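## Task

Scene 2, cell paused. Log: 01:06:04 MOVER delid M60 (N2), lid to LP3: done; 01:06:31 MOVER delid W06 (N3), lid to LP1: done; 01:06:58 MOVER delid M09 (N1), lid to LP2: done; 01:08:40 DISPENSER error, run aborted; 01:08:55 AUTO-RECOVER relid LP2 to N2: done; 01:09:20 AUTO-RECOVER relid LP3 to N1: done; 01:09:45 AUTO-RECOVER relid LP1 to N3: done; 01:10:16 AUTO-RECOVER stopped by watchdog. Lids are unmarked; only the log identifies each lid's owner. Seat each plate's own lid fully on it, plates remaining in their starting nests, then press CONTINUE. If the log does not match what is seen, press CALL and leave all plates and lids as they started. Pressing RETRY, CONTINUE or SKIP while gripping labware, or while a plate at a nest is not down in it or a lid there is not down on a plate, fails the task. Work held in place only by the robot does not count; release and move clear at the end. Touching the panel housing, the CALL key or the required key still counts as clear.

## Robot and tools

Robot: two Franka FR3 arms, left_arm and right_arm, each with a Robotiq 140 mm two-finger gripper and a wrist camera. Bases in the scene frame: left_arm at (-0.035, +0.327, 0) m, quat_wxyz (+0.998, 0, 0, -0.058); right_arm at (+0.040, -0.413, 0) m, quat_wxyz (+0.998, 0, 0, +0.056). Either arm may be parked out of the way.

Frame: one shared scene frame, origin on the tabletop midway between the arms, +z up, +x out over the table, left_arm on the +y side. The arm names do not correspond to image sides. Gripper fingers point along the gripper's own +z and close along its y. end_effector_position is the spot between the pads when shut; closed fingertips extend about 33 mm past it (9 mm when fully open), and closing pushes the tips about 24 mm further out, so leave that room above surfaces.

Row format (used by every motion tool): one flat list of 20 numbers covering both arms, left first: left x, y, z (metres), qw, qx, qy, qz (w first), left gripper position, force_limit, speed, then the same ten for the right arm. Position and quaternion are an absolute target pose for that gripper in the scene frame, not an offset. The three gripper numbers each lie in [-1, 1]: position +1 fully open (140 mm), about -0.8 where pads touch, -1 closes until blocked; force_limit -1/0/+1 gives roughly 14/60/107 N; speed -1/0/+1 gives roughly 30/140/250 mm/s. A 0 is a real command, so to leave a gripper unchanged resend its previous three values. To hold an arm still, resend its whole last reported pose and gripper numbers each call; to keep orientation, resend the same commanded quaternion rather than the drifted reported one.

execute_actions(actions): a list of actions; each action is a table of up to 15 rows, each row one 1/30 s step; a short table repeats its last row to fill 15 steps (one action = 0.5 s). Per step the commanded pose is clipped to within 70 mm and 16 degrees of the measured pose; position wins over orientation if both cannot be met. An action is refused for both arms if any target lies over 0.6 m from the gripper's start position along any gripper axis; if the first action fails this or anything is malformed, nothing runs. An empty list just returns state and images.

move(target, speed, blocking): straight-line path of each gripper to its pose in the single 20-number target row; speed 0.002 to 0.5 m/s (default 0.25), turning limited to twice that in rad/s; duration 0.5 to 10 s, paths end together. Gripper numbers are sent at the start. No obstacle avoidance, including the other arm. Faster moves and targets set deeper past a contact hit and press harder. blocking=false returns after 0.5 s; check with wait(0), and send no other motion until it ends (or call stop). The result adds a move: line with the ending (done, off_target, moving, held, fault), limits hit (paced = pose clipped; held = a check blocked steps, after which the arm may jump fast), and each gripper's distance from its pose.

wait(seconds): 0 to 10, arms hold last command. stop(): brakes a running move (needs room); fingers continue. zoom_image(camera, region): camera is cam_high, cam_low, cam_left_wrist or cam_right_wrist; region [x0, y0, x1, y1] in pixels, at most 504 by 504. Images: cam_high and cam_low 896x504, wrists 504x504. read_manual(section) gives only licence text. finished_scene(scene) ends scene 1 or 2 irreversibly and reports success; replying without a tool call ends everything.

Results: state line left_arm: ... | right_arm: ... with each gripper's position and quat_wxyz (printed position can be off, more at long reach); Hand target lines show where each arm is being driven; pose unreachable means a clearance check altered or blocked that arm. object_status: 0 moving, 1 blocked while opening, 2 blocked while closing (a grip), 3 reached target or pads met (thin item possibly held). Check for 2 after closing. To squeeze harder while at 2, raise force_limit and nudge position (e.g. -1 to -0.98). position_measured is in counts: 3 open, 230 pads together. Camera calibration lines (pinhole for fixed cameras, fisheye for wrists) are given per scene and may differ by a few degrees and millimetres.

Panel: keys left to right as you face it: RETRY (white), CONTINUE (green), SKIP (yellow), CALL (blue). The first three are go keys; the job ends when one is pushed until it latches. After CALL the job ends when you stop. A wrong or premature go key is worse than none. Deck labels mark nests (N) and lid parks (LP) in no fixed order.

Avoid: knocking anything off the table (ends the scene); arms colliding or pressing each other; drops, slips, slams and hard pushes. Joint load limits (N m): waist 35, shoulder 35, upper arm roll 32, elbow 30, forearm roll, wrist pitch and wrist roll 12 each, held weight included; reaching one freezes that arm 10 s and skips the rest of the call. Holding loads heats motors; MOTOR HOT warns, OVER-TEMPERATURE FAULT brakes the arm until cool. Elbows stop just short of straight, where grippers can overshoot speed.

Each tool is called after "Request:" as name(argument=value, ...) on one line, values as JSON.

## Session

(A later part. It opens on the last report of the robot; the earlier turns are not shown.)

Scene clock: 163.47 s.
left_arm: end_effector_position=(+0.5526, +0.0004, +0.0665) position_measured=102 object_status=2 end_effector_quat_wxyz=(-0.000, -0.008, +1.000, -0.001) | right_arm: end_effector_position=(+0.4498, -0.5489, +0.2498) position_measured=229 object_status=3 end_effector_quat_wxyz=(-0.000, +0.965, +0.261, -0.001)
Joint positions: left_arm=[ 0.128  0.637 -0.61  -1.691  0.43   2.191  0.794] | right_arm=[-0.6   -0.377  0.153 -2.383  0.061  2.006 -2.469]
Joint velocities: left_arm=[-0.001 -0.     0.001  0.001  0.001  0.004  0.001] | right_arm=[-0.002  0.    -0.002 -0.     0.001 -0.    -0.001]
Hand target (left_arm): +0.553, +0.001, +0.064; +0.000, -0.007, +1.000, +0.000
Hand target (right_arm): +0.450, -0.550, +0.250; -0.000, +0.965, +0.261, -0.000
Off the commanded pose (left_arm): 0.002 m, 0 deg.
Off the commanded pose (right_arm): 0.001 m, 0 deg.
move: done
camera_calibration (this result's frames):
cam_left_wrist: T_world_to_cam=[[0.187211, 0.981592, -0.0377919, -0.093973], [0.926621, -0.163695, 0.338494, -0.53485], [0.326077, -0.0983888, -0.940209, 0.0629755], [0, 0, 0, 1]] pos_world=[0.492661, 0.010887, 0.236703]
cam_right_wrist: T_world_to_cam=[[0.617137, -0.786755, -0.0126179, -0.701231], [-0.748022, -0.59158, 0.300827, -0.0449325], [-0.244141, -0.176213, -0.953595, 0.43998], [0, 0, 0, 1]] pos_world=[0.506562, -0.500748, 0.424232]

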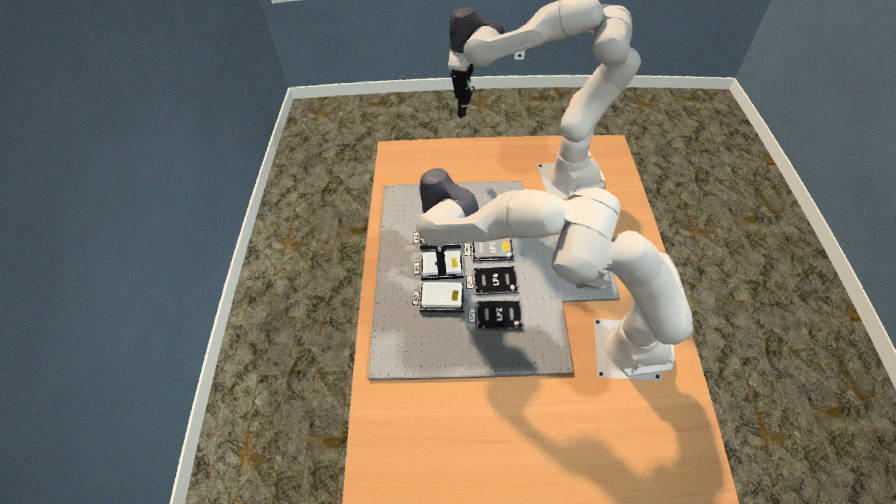

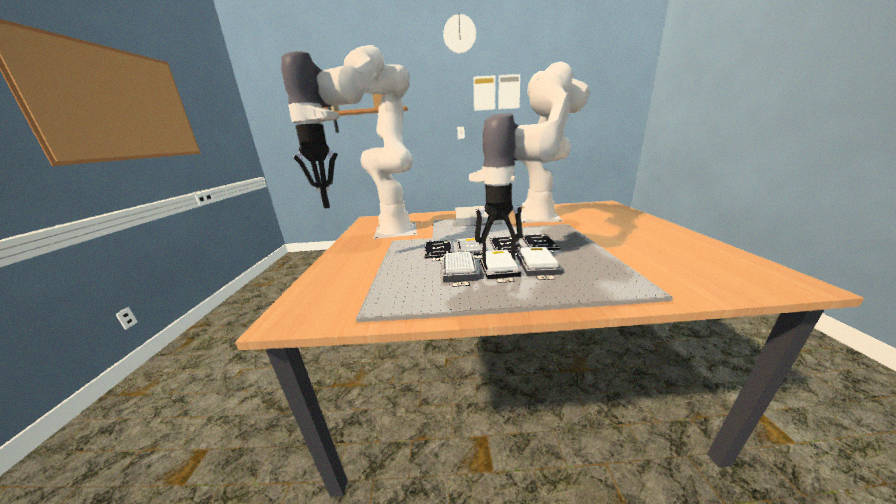

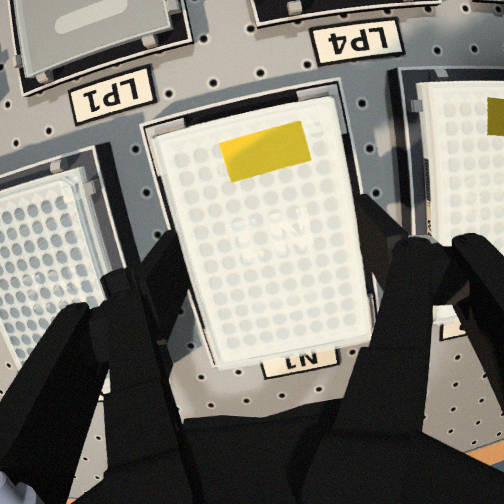

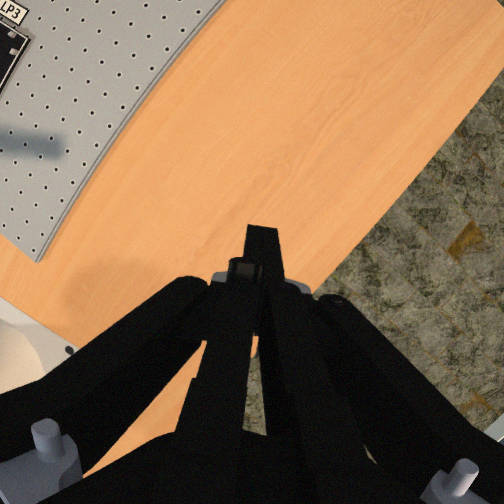

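Seated. Release, rise, fetch parked lid.

Request:
move(target=[0.5525,0.0007,0.0645,0,-0.007,1,0,0.42,-0.6,-0.8,0.45,-0.55,0.25,0,0.958,0.259,0,-0.8,0,0], speed=0.01)

Request:
move(target=[0.5525,0.0007,0.092,0,-0.007,1,0,0.42,-0.6,-0.8,0.45,-0.55,0.25,0,0.958,0.259,0,-0.8,0,0], speed=0.06)

Request:
move(target=[0.373,-0.0705,0.085,0,0.002,1,0,0.42,-0.6,-0.8,0.45,-0.55,0.25,0,0.958,0.259,0,-0.8,0,0], speed=0.15)

Request:
move(target=[0.373,-0.0705,0.050,0,0.002,1,0,0.42,-0.6,-0.8,0.45,-0.55,0.25,0,0.958,0.259,0,-0.8,0,0], speed=0.025)

Request:
zoom_image(camera="cam_left_wrist", region=[110,60,420,390])

Scene clock: 172.20 s.
left_arm: end_effector_position=(+0.5529, +0.0002, +0.0665) position_measured=76 object_status=3 end_effector_quat_wxyz=(+0.000, -0.008, +1.000, -0.001) | right_arm: end_effector_position=(+0.4498, -0.5489, +0.2498) position_measured=229 object_status=3 end_effector_quat_wxyz=(-0.000, +0.965, +0.261, -0.001)
Joint positions: left_arm=[ 0.127  0.637 -0.61  -1.691  0.43   2.192  0.794] | right_arm=[-0.6   -0.377  0.153 -2.383  0.061  2.006 -2.469]
Joint velocities: left_arm=[ 0.    -0.001  0.001  0.     0.001  0.001 -0.   ] | right_arm=[ 0.001 -0.001  0.001  0.001  0.001  0.001 -0.001]
Hand target (left_arm): +0.552, +0.001, +0.064; -0.000, -0.007, +1.000, +0.000
Hand target (right_arm): +0.450, -0.550, +0.250; -0.000, +0.965, +0.261, -0.000
Off the commanded pose (left_arm): 0.002 m, 0 deg.
Off the commanded pose (right_arm): 0.001 m, 0 deg.
move: done
camera_calibration (this result's frames):
cam_left_wrist: T_world_to_cam=[[0.187506, 0.981526, -0.0380541, -0.0939677], [0.926285, -0.163796, 0.339362, -0.534941], [0.32686, -0.0988816, -0.939886, 0.0624016], [0, 0, 0, 1]] pos_world=[0.492731, 0.0107808, 0.236613]
cam_right_wrist: T_world_to_cam=[[0.617137, -0.786754, -0.0126179, -0.701231], [-0.748022, -0.59158, 0.300827, -0.0449326], [-0.244141, -0.176213, -0.953595, 0.43998], [0, 0, 0, 1]] pos_world=[0.506562, -0.500748, 0.424232]

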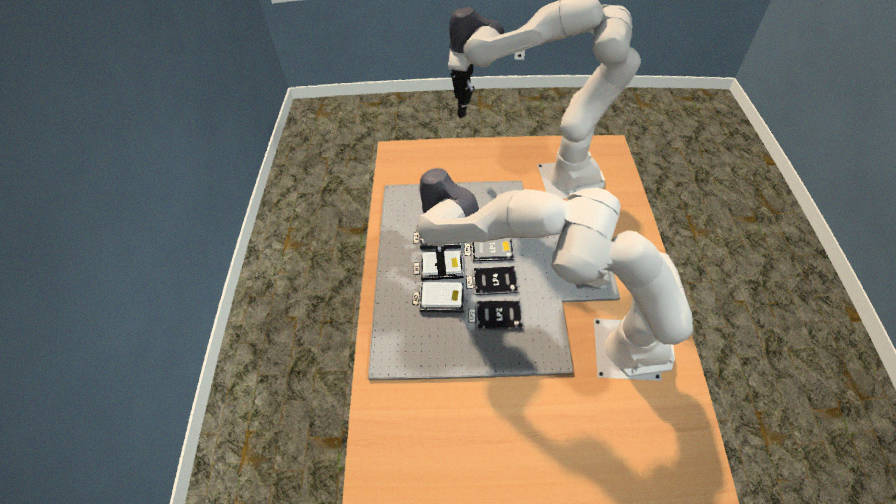

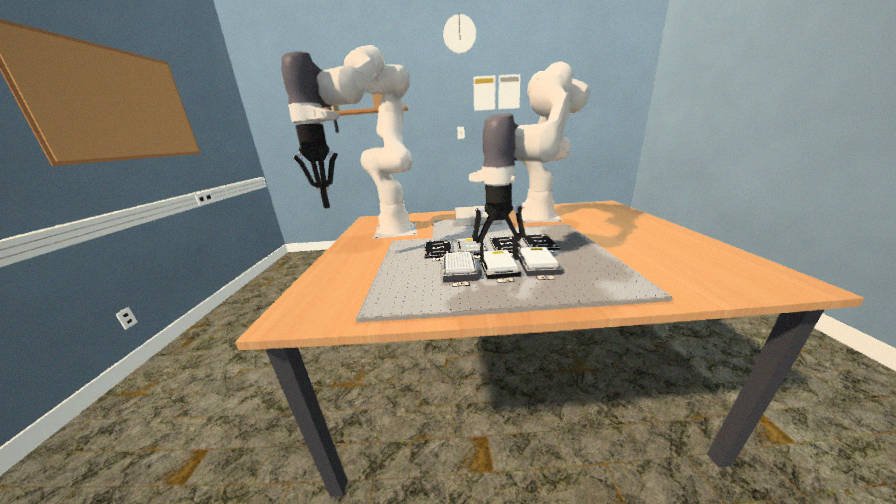

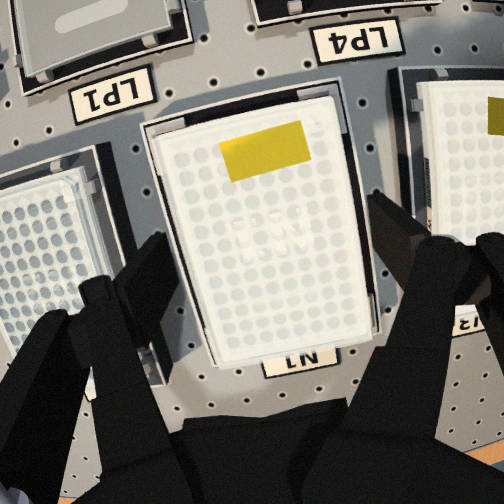

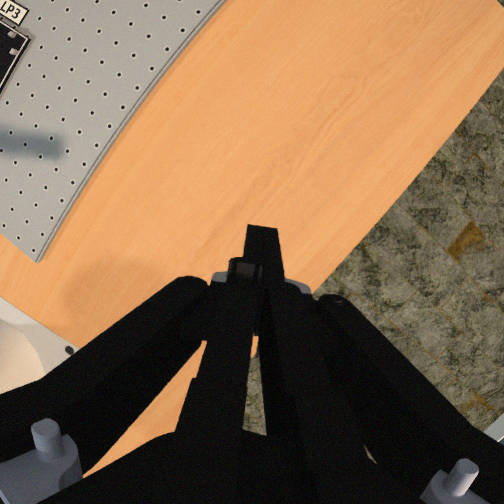

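Scene clock: 173.00 s.
left_arm: end_effector_position=(+0.5531, +0.0005, +0.0909) position_measured=76 object_status=3 end_effector_quat_wxyz=(+0.001, -0.010, +1.000, -0.000) | right_arm: end_effector_position=(+0.4498, -0.5489, +0.2498) position_measured=229 object_status=3 end_effector_quat_wxyz=(-0.000, +0.965, +0.261, -0.001)
Joint positions: left_arm=[ 0.141  0.603 -0.632 -1.681  0.414  2.15   0.799] | right_arm=[-0.6   -0.377  0.153 -2.383  0.061  2.006 -2.469]
Joint velocities: left_arm=[ 0.009 -0.    -0.007  0.001 -0.    -0.016  0.003] | right_arm=[-0.001 -0.001 -0.001  0.002  0.    -0.     0.002]
Hand target (left_arm): +0.552, +0.000, +0.092; -0.000, -0.007, +1.000, -0.000
Hand target (right_arm): +0.450, -0.550, +0.250; -0.000, +0.965, +0.261, -0.000
Off the commanded pose (left_arm): 0.001 m, 0 deg.
Off the commanded pose (right_arm): 0.001 m, 0 deg.
move: done
camera_calibration (this result's frames):
cam_left_wrist: T_world_to_cam=[[0.183285, 0.982411, -0.0357178, -0.0911675], [0.926121, -0.16037, 0.341439, -0.543473], [0.329705, -0.0956599, -0.939225, 0.0836135], [0, 0, 0, 1]] pos_world=[0.492464, 0.0104057, 0.260839]
cam_right_wrist: T_world_to_cam=[[0.617137, -0.786754, -0.0126179, -0.701231], [-0.748022, -0.59158, 0.300827, -0.0449327], [-0.244141, -0.176213, -0.953595, 0.43998], [0, 0, 0, 1]] pos_world=[0.506562, -0.500748, 0.424232]

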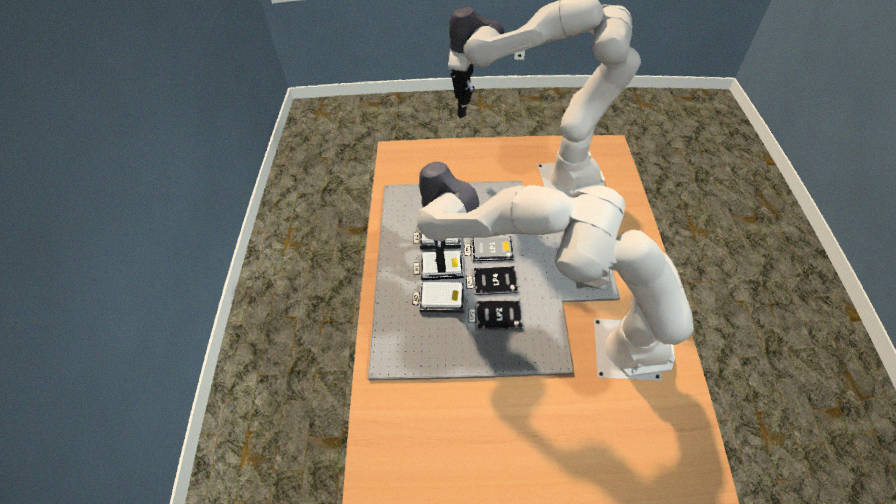

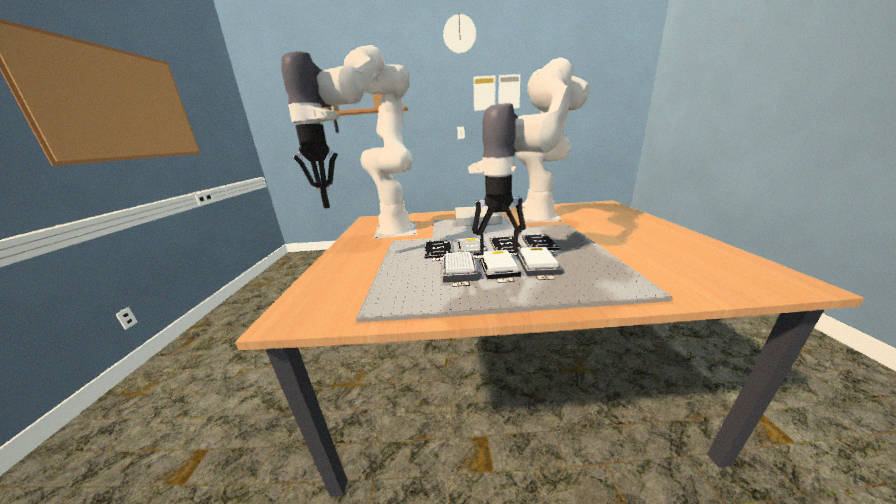

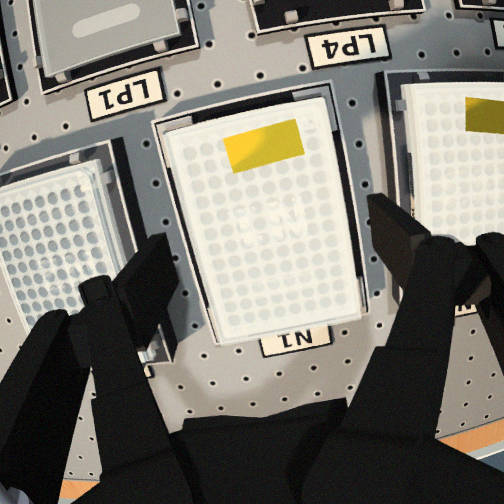

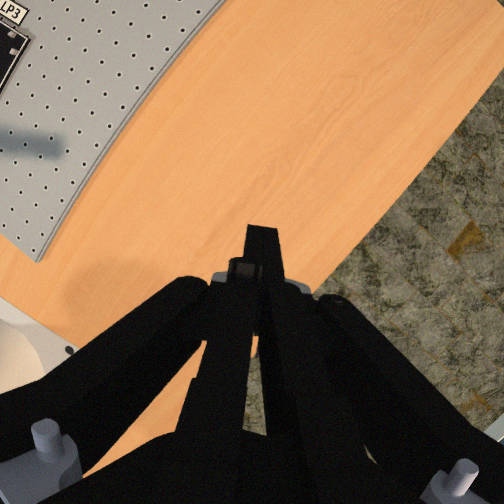

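Scene clock: 174.90 s.
left_arm: end_effector_position=(+0.3732, -0.0725, +0.0850) position_measured=76 object_status=3 end_effector_quat_wxyz=(-0.002, +0.009, +1.000, +0.000) | right_arm: end_effector_position=(+0.4498, -0.5489, +0.2498) position_measured=229 object_status=3 end_effector_quat_wxyz=(-0.000, +0.965, +0.261, -0.001)
Joint positions: left_arm=[ 0.064  0.329 -0.743 -2.113  0.303  2.332  0.608] | right_arm=[-0.6   -0.377  0.153 -2.383  0.061  2.006 -2.469]
Joint velocities: left_arm=[ 0.001 -0.    -0.001 -0.001 -0.001  0.006 -0.024] | right_arm=[ 0.001 -0.001  0.001  0.     0.     0.    -0.001]
Hand target (left_arm): +0.373, -0.073, +0.085; -0.002, +0.001, +1.000, -0.001
Hand target (right_arm): +0.450, -0.550, +0.250; -0.000, +0.965, +0.261, -0.000
Off the commanded pose (left_arm): 0.002 m, 1 deg.
Off the commanded pose (right_arm): 0.001 m, 0 deg.
move: done
camera_calibration (this result's frames):
cam_left_wrist: T_world_to_cam=[[0.220138, 0.974778, -0.0367114, -0.00101039], [0.921783, -0.195562, 0.334771, -0.386956], [0.319148, -0.107536, -0.941584, 0.133666], [0, 0, 0, 1]] pos_world=[0.314252, -0.0603149, 0.255362]
cam_right_wrist: T_world_to_cam=[[0.617137, -0.786754, -0.0126179, -0.701231], [-0.748022, -0.59158, 0.300827, -0.0449327], [-0.244141, -0.176213, -0.953595, 0.43998], [0, 0, 0, 1]] pos_world=[0.506562, -0.500748, 0.424232]

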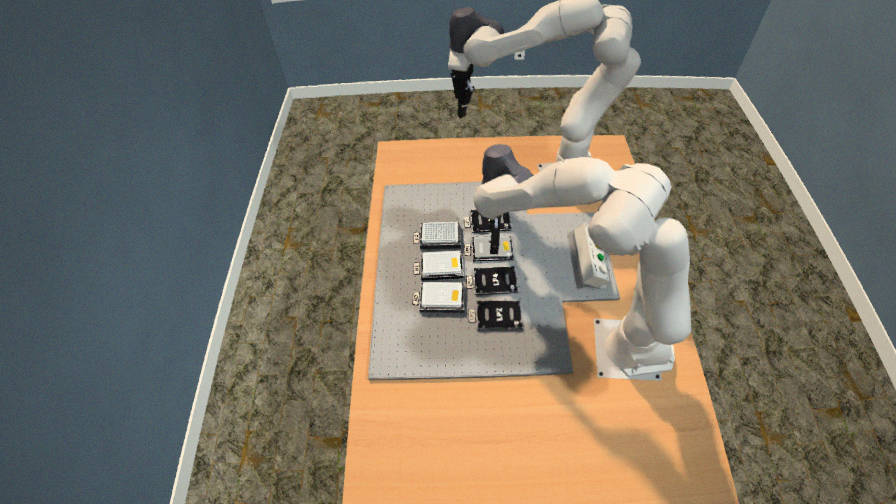

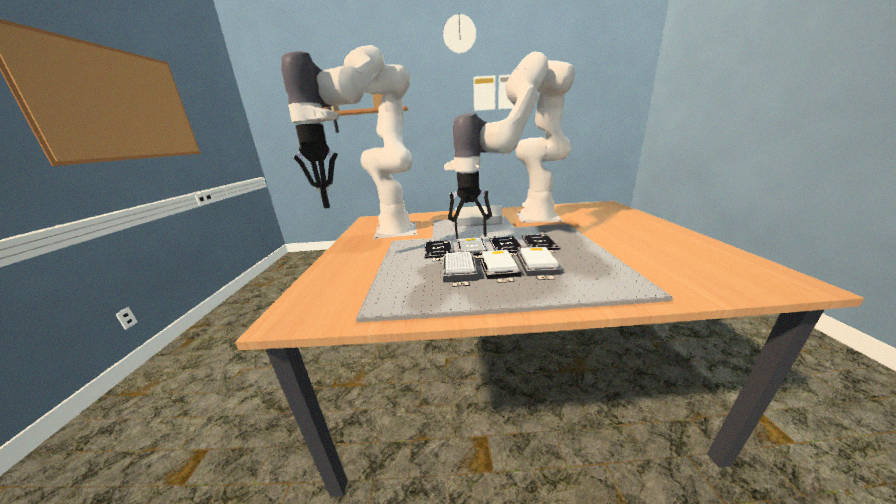

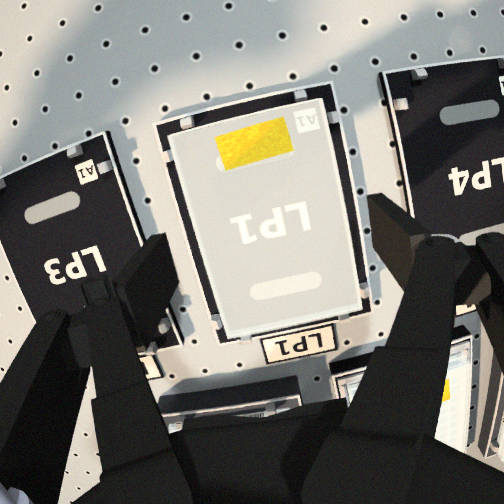

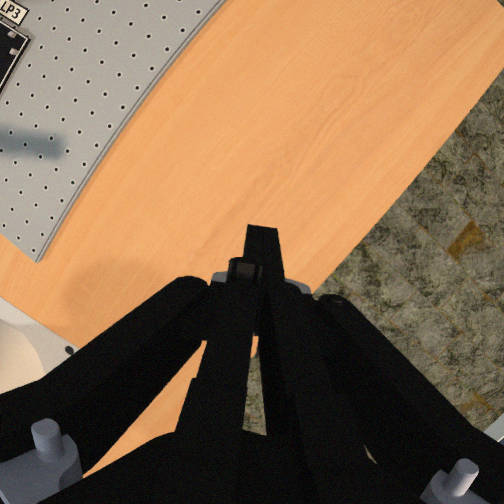

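Scene clock: 176.57 s.
left_arm: end_effector_position=(+0.3733, -0.0702, +0.0513) position_measured=76 object_status=3 end_effector_quat_wxyz=(-0.000, +0.006, +1.000, +0.001) | right_arm: end_effector_position=(+0.4498, -0.5489, +0.2498) position_measured=229 object_status=3 end_effector_quat_wxyz=(-0.000, +0.965, +0.261, -0.001)
Joint positions: left_arm=[ 0.011  0.383 -0.678 -2.132  0.356  2.402  0.568] | right_arm=[-0.6   -0.377  0.153 -2.383  0.061  2.006 -2.469]
Joint velocities: left_arm=[-0.013 -0.001  0.014  0.001 -0.002  0.014 -0.013] | right_arm=[-0.     0.     0.001 -0.001 -0.001 -0.001 -0.003]
Hand target (left_arm): +0.373, -0.070, +0.050; +0.000, +0.002, +1.000, +0.001
Hand target (right_arm): +0.450, -0.550, +0.250; -0.000, +0.965, +0.261, -0.000
Off the commanded pose (left_arm): 0.001 m, 0 deg.
Off the commanded pose (right_arm): 0.001 m, 0 deg.
move: done
camera_calibration (this result's frames):
cam_left_wrist: T_world_to_cam=[[0.214221, 0.976153, -0.0351475, -0.00222958], [0.921814, -0.190133, 0.3378, -0.375062], [0.323062, -0.104763, -0.940561, 0.100868], [0, 0, 0, 1]] pos_world=[0.313628, -0.0585679, 0.22149]
cam_right_wrist: T_world_to_cam=[[0.617137, -0.786754, -0.0126179, -0.701231], [-0.748022, -0.59158, 0.300827, -0.0449327], [-0.244141, -0.176213, -0.953595, 0.43998], [0, 0, 0, 1]] pos_world=[0.506562, -0.500748, 0.424232]

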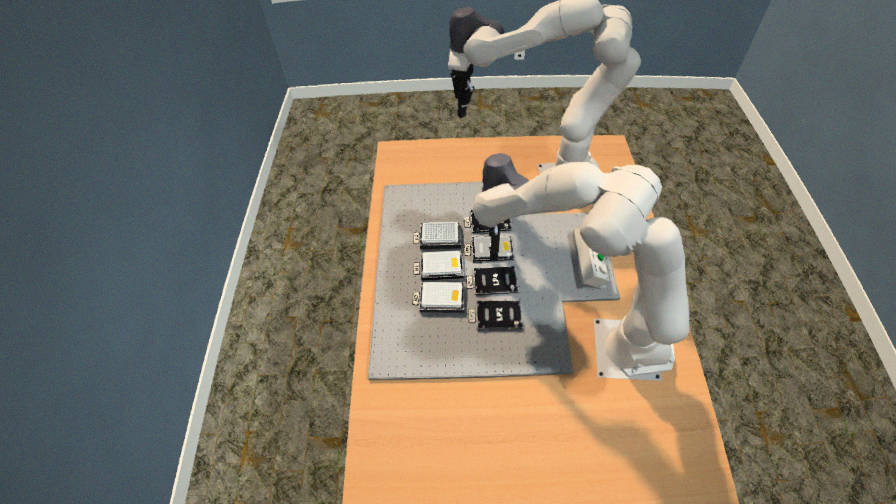

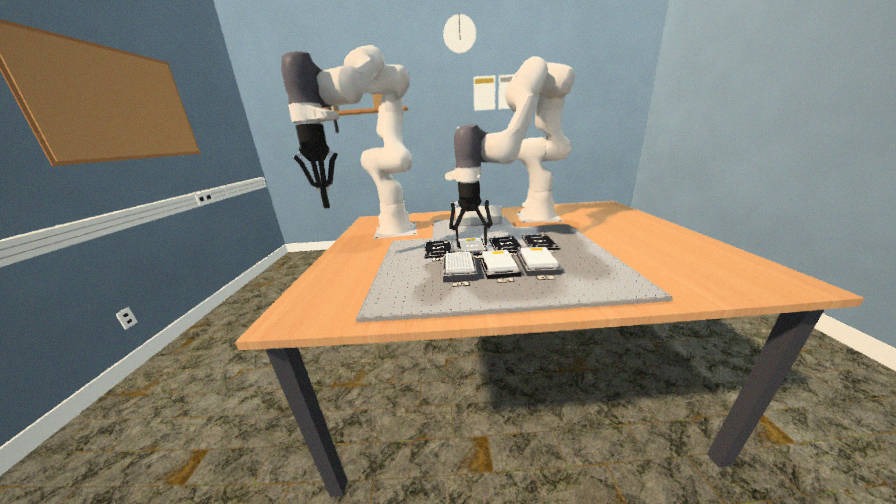

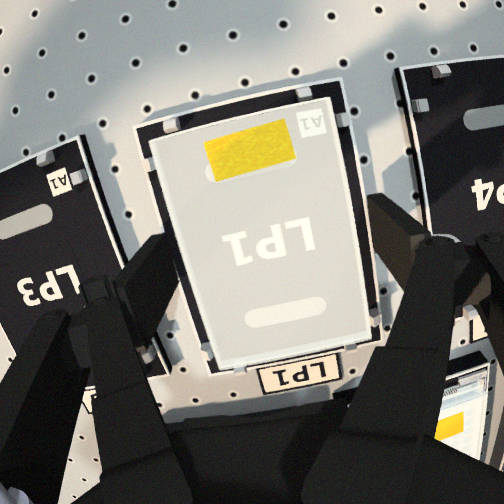

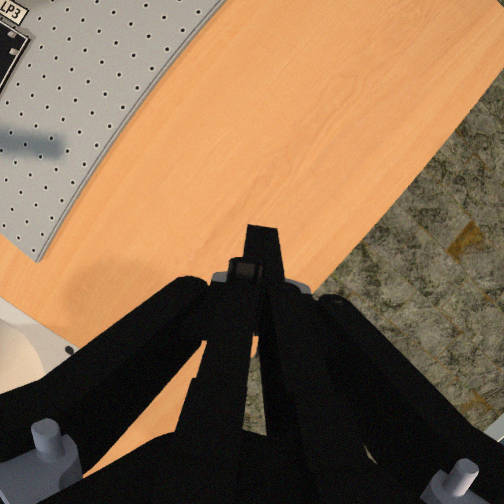

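Region (110, 60, 420, 390) of cam_left_wrist's 504x504 image, scaled by 1.527, with more detail than that image has; it fills the left 473 columns of this view, and the rest is white.

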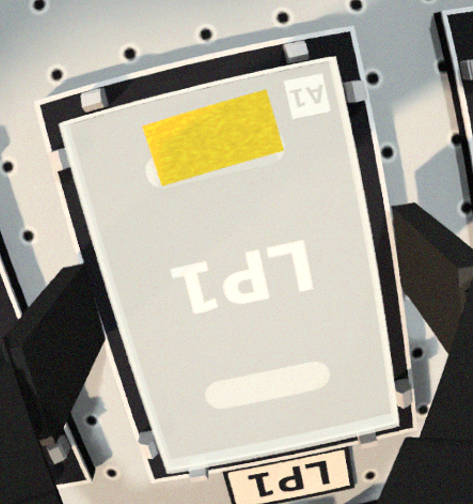

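Request:
move(target=[0.373,-0.071,0.050,0,0.002,1,0,-1,-0.6,-0.8,0.45,-0.55,0.25,0,0.958,0.259,0,-0.8,0,0], speed=0.005)

Request:
move(target=[0.373,-0.071,0.102,0,0.002,1,0,-1,-0.6,-0.8,0.45,-0.55,0.25,0,0.958,0.259,0,-0.8,0,0], speed=0.04)

Scene clock: 182.47 s.
left_arm: end_effector_position=(+0.3738, -0.0715, +0.0519) position_measured=102 object_status=2 end_effector_quat_wxyz=(+0.001, +0.004, +1.000, -0.001) | right_arm: end_effector_position=(+0.4498, -0.5489, +0.2498) position_measured=229 object_status=3 end_effector_quat_wxyz=(-0.000, +0.965, +0.261, -0.001)
Joint positions: left_arm=[ 0.009  0.382 -0.677 -2.131  0.356  2.406  0.564] | right_arm=[-0.6   -0.377  0.153 -2.383  0.061  2.006 -2.469]
Joint velocities: left_arm=[ 0.    -0.001  0.     0.    -0.001  0.    -0.001] | right_arm=[-0.001  0.001 -0.    -0.001  0.     0.001  0.   ]
Hand target (left_arm): +0.373, -0.071, +0.050; -0.000, +0.002, +1.000, +0.000
Hand target (right_arm): +0.450, -0.550, +0.250; -0.000, +0.965, +0.261, -0.000
Off the commanded pose (left_arm): 0.002 m, 0 deg.
Off the commanded pose (right_arm): 0.001 m, 0 deg.
move: done
camera_calibration (this result's frames):
cam_left_wrist: T_world_to_cam=[[0.211297, 0.976715, -0.0371549, 0.000210886], [0.921492, -0.186388, 0.340752, -0.375738], [0.325892, -0.106238, -0.939419, 0.0998885], [0, 0, 0, 1]] pos_world=[0.313642, -0.059627, 0.221878]
cam_right_wrist: T_world_to_cam=[[0.617137, -0.786754, -0.0126179, -0.701231], [-0.748022, -0.59158, 0.300827, -0.0449327], [-0.244141, -0.176213, -0.953595, 0.43998], [0, 0, 0, 1]] pos_world=[0.506562, -0.500748, 0.424232]

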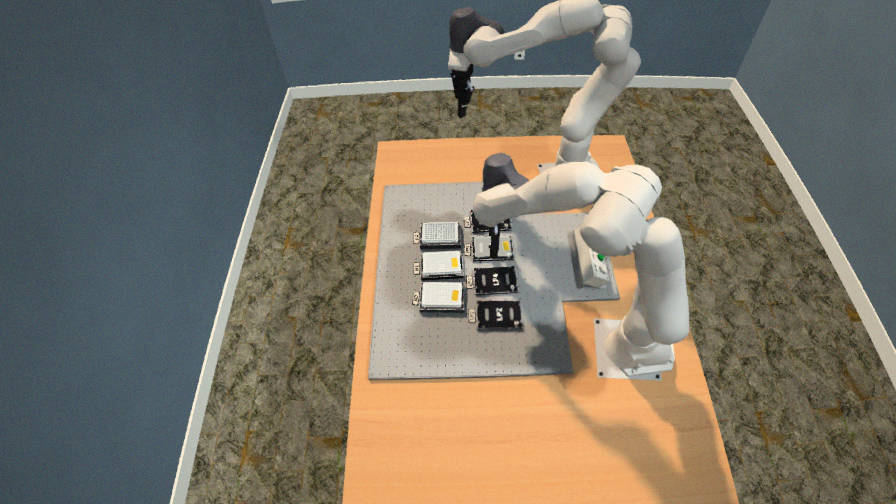

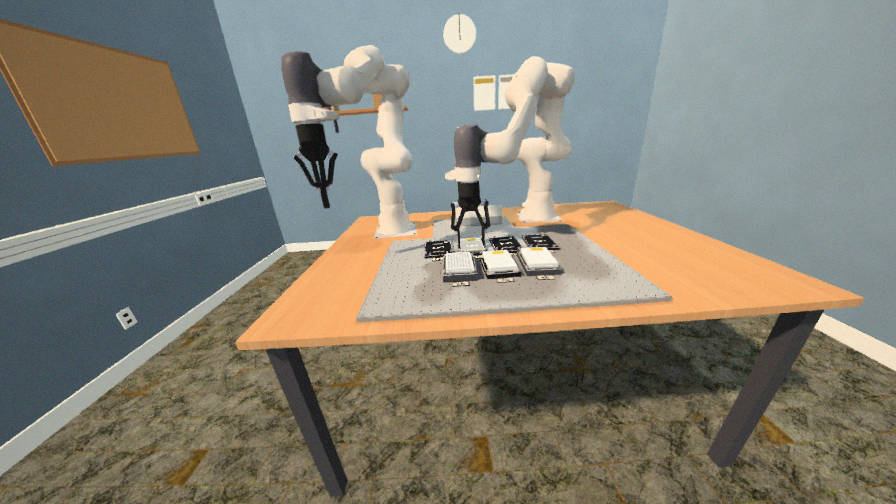

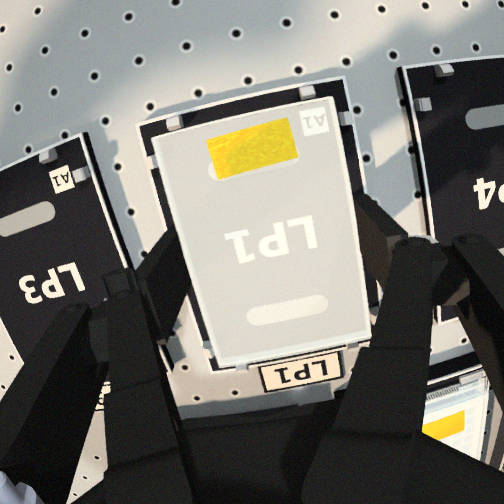

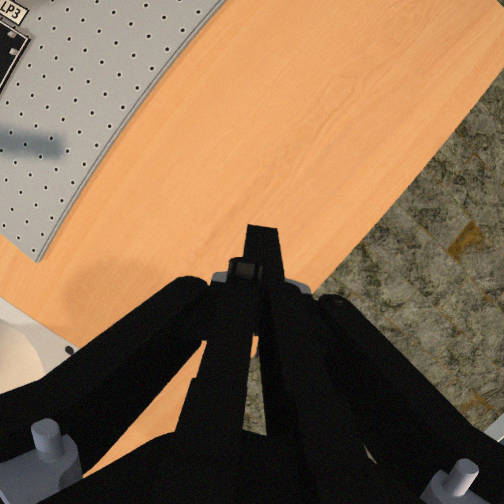

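Scene clock: 184.03 s.
left_arm: end_effector_position=(+0.3731, -0.0715, +0.1009) position_measured=102 object_status=2 end_effector_quat_wxyz=(+0.001, -0.002, +1.000, -0.001) | right_arm: end_effector_position=(+0.4498, -0.5489, +0.2498) position_measured=229 object_status=3 end_effector_quat_wxyz=(-0.000, +0.965, +0.261, -0.001)
Joint positions: left_arm=[ 0.074  0.288 -0.755 -2.115  0.266  2.312  0.61 ] | right_arm=[-0.6   -0.377  0.153 -2.383  0.061  2.006 -2.469]
Joint velocities: left_arm=[ 0.013  0.001 -0.01   0.001 -0.003 -0.017  0.017] | right_arm=[ 0.001 -0.001  0.001 -0.001  0.002 -0.     0.   ]
Hand target (left_arm): +0.373, -0.071, +0.102; -0.000, +0.003, +1.000, -0.001
Hand target (right_arm): +0.450, -0.550, +0.250; -0.000, +0.965, +0.261, -0.000
Off the commanded pose (left_arm): 0.001 m, 1 deg.
Off the commanded pose (right_arm): 0.001 m, 0 deg.
move: done
camera_calibration (this result's frames):
cam_left_wrist: T_world_to_cam=[[0.198294, 0.979413, -0.0378091, 0.00728874], [0.92398, -0.173922, 0.340604, -0.391833], [0.327016, -0.102475, -0.939446, 0.146062], [0, 0, 0, 1]] pos_world=[0.312836, -0.0603196, 0.270953]
cam_right_wrist: T_world_to_cam=[[0.617137, -0.786754, -0.0126179, -0.701231], [-0.748022, -0.59158, 0.300827, -0.0449327], [-0.244141, -0.176213, -0.953595, 0.43998], [0, 0, 0, 1]] pos_world=[0.506562, -0.500748, 0.424232]

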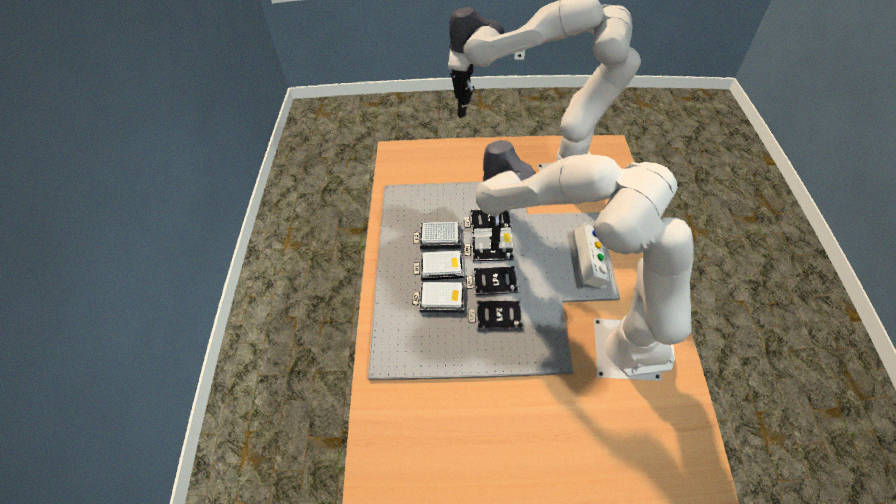

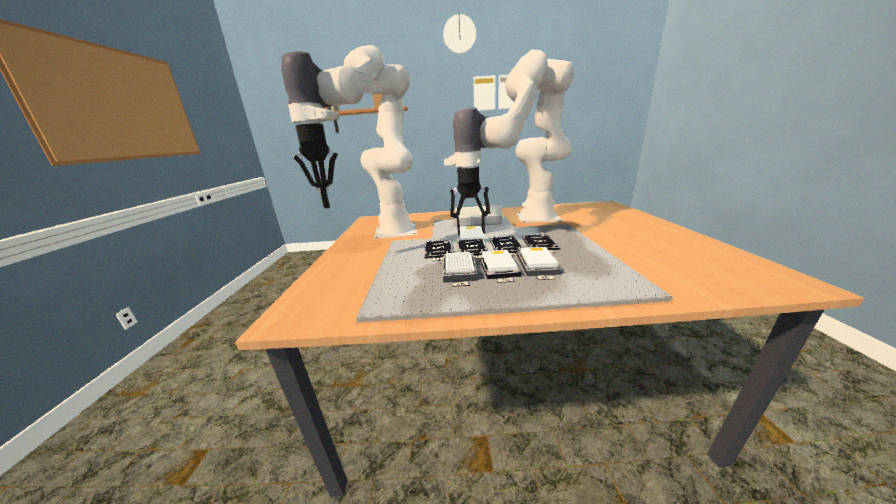

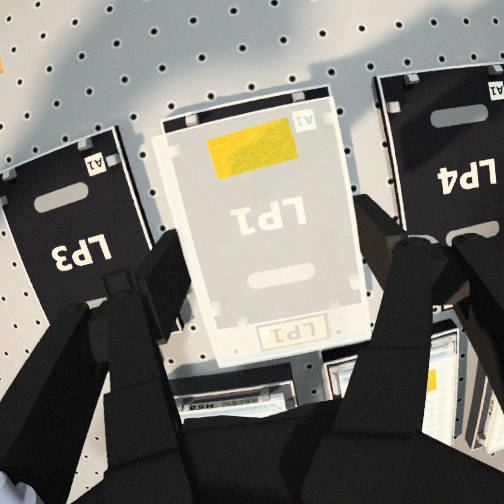

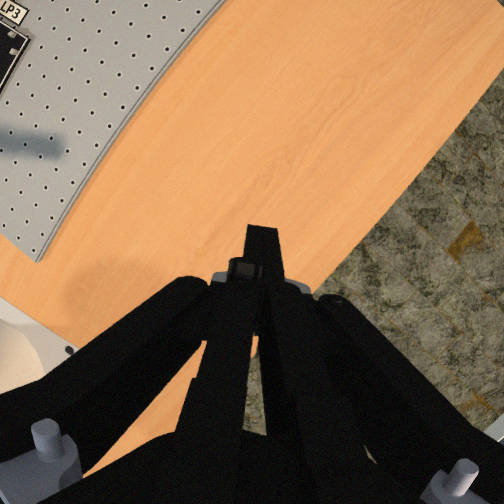

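Request:
move(target=[0.5575,-0.1295,0.102,0,0.016,1,0,-1,-0.6,-0.8,0.45,-0.55,0.25,0,0.958,0.259,0,-0.8,0,0], speed=0.13)

Request:
move(target=[0.5575,-0.1295,0.086,0,0.016,1,0,-1,-0.6,-0.8,0.45,-0.55,0.25,0,0.958,0.259,0,-0.8,0,0], speed=0.015)

Request:
zoom_image(camera="cam_left_wrist", region=[110,60,420,390])

Scene clock: 189.87 s.
left_arm: end_effector_position=(+0.5572, -0.1286, +0.1026) position_measured=102 object_status=2 end_effector_quat_wxyz=(+0.001, +0.012, +1.000, -0.001) | right_arm: end_effector_position=(+0.4498, -0.5489, +0.2498) position_measured=229 object_status=3 end_effector_quat_wxyz=(-0.000, +0.965, +0.261, -0.001)
Joint positions: left_arm=[-0.151  0.837 -0.589 -1.243  0.46   1.952  0.727] | right_arm=[-0.6   -0.377  0.153 -2.383  0.061  2.006 -2.469]
Joint velocities: left_arm=[ 0.     0.002  0.001  0.003  0.002 -0.014  0.017] | right_arm=[-0.001  0.001  0.001 -0.     0.    -0.002 -0.   ]
Hand target (left_arm): +0.556, -0.128, +0.101; +0.000, +0.019, +1.000, +0.001
Hand target (right_arm): +0.450, -0.550, +0.250; -0.000, +0.965, +0.261, -0.000
Off the commanded pose (left_arm): 0.001 m, 1 deg.
Off the commanded pose (right_arm): 0.001 m, 0 deg.
move: done
camera_calibration (this result's frames):
cam_left_wrist: T_world_to_cam=[[0.225604, 0.973463, -0.0383712, 0.0108197], [0.918518, -0.199413, 0.341408, -0.572783], [0.324697, -0.112268, -0.939132, 0.0815215], [0, 0, 0, 1]] pos_world=[0.497201, -0.1156, 0.272527]
cam_right_wrist: T_world_to_cam=[[0.617137, -0.786754, -0.0126179, -0.701231], [-0.748022, -0.59158, 0.300827, -0.0449327], [-0.244141, -0.176213, -0.953595, 0.43998], [0, 0, 0, 1]] pos_world=[0.506562, -0.500748, 0.424232]

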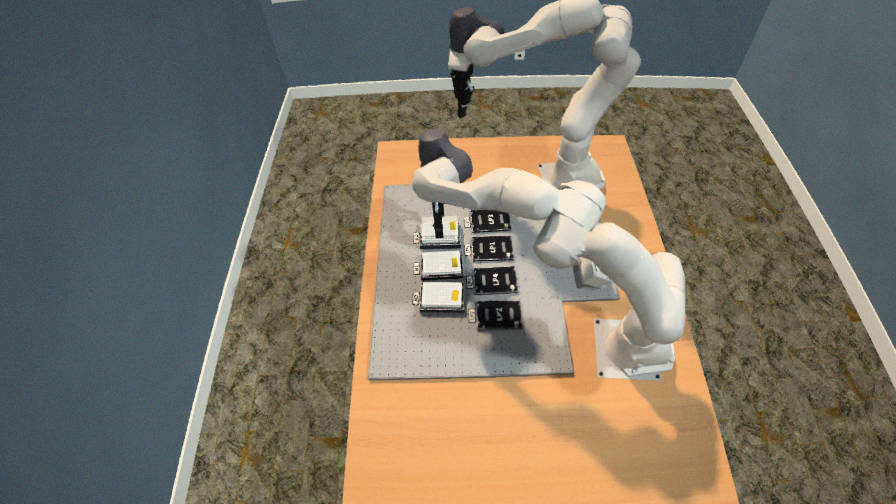

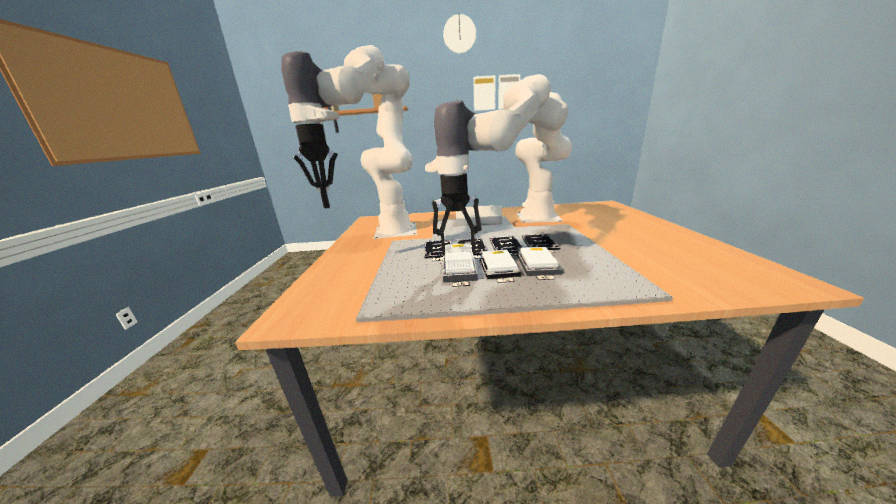

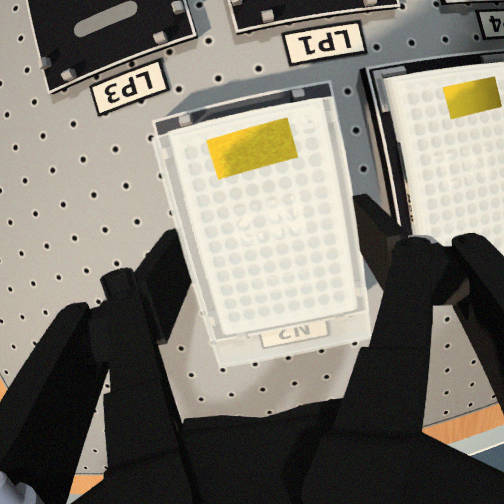

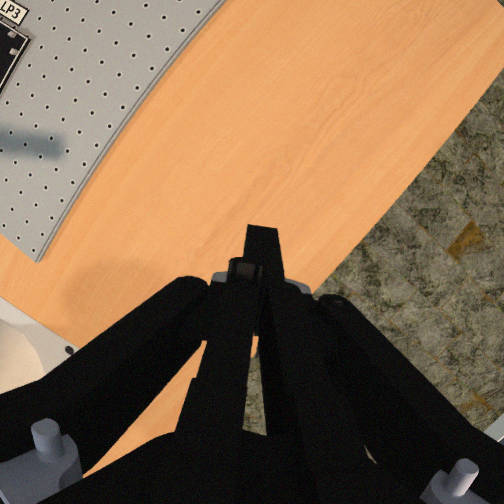

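Scene clock: 191.20 s.
left_arm: end_effector_position=(+0.5567, -0.1296, +0.0875) position_measured=102 object_status=2 end_effector_quat_wxyz=(-0.001, +0.014, +1.000, -0.001) | right_arm: end_effector_position=(+0.4498, -0.5489, +0.2498) position_measured=229 object_status=3 end_effector_quat_wxyz=(-0.000, +0.965, +0.261, -0.001)
Joint positions: left_arm=[-0.154  0.859 -0.585 -1.243  0.468  1.968  0.727] | right_arm=[-0.6   -0.377  0.153 -2.383  0.061  2.006 -2.469]
Joint velocities: left_arm=[-0.001  0.001  0.001  0.002  0.003  0.004 -0.001] | right_arm=[-0.    -0.001  0.001 -0.002 -0.     0.001 -0.001]
Hand target (left_arm): +0.558, -0.129, +0.086; +0.000, +0.016, +1.000, +0.000
Hand target (right_arm): +0.450, -0.550, +0.250; -0.000, +0.965, +0.261, -0.000
Off the commanded pose (left_arm): 0.002 m, 0 deg.
Off the commanded pose (right_arm): 0.001 m, 0 deg.
move: done
camera_calibration (this result's frames):
cam_left_wrist: T_world_to_cam=[[0.22947, 0.972564, -0.0382431, 0.00908714], [0.919325, -0.203669, 0.33669, -0.567988], [0.319663, -0.112418, -0.940839, 0.0703861], [0, 0, 0, 1]] pos_world=[0.497581, -0.116607, 0.257805]
cam_right_wrist: T_world_to_cam=[[0.617137, -0.786754, -0.0126178, -0.701231], [-0.748022, -0.59158, 0.300827, -0.0449327], [-0.244141, -0.176213, -0.953595, 0.43998], [0, 0, 0, 1]] pos_world=[0.506562, -0.500748, 0.424232]

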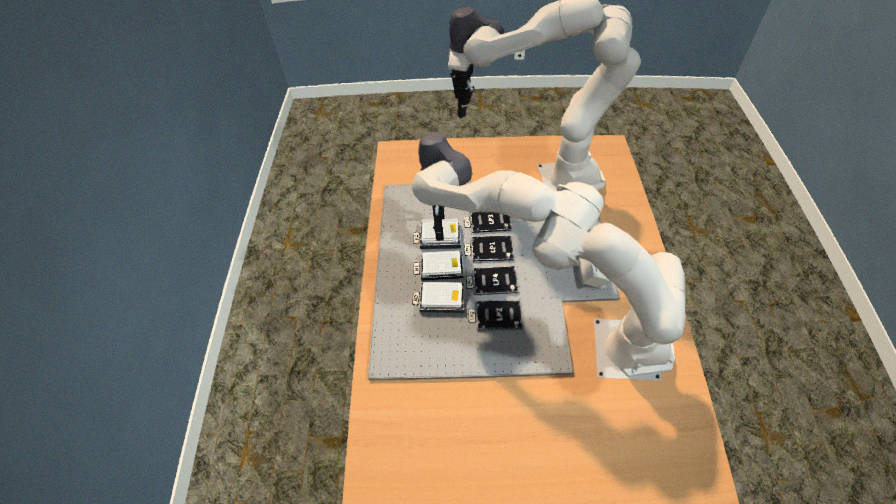

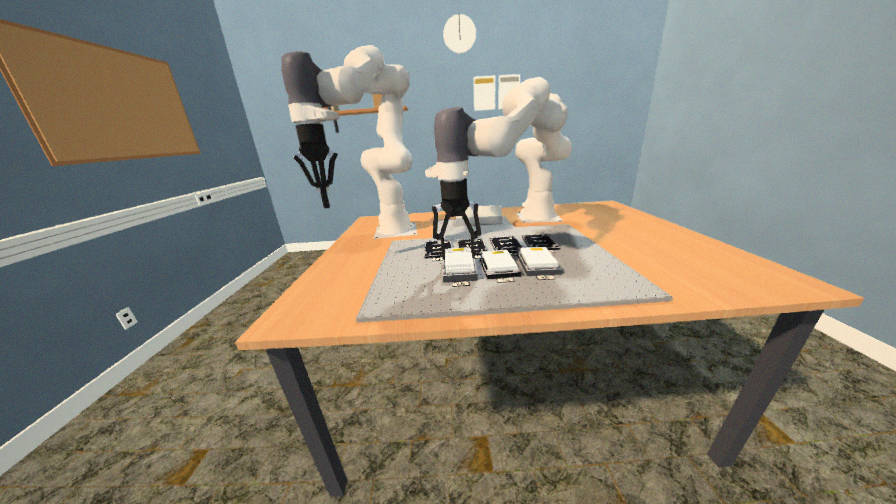

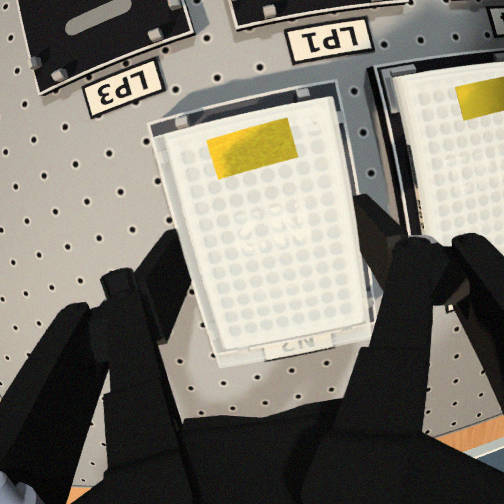

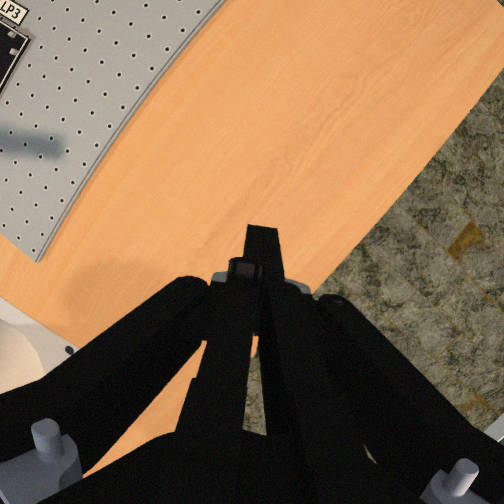

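Region (110, 60, 420, 390) of cam_left_wrist's 504x504 image, scaled by 1.527, with more detail than that image has; it fills the left 473 columns of this view, and the rest is white.

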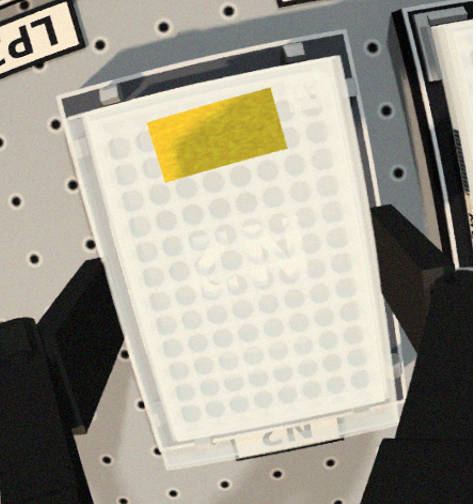

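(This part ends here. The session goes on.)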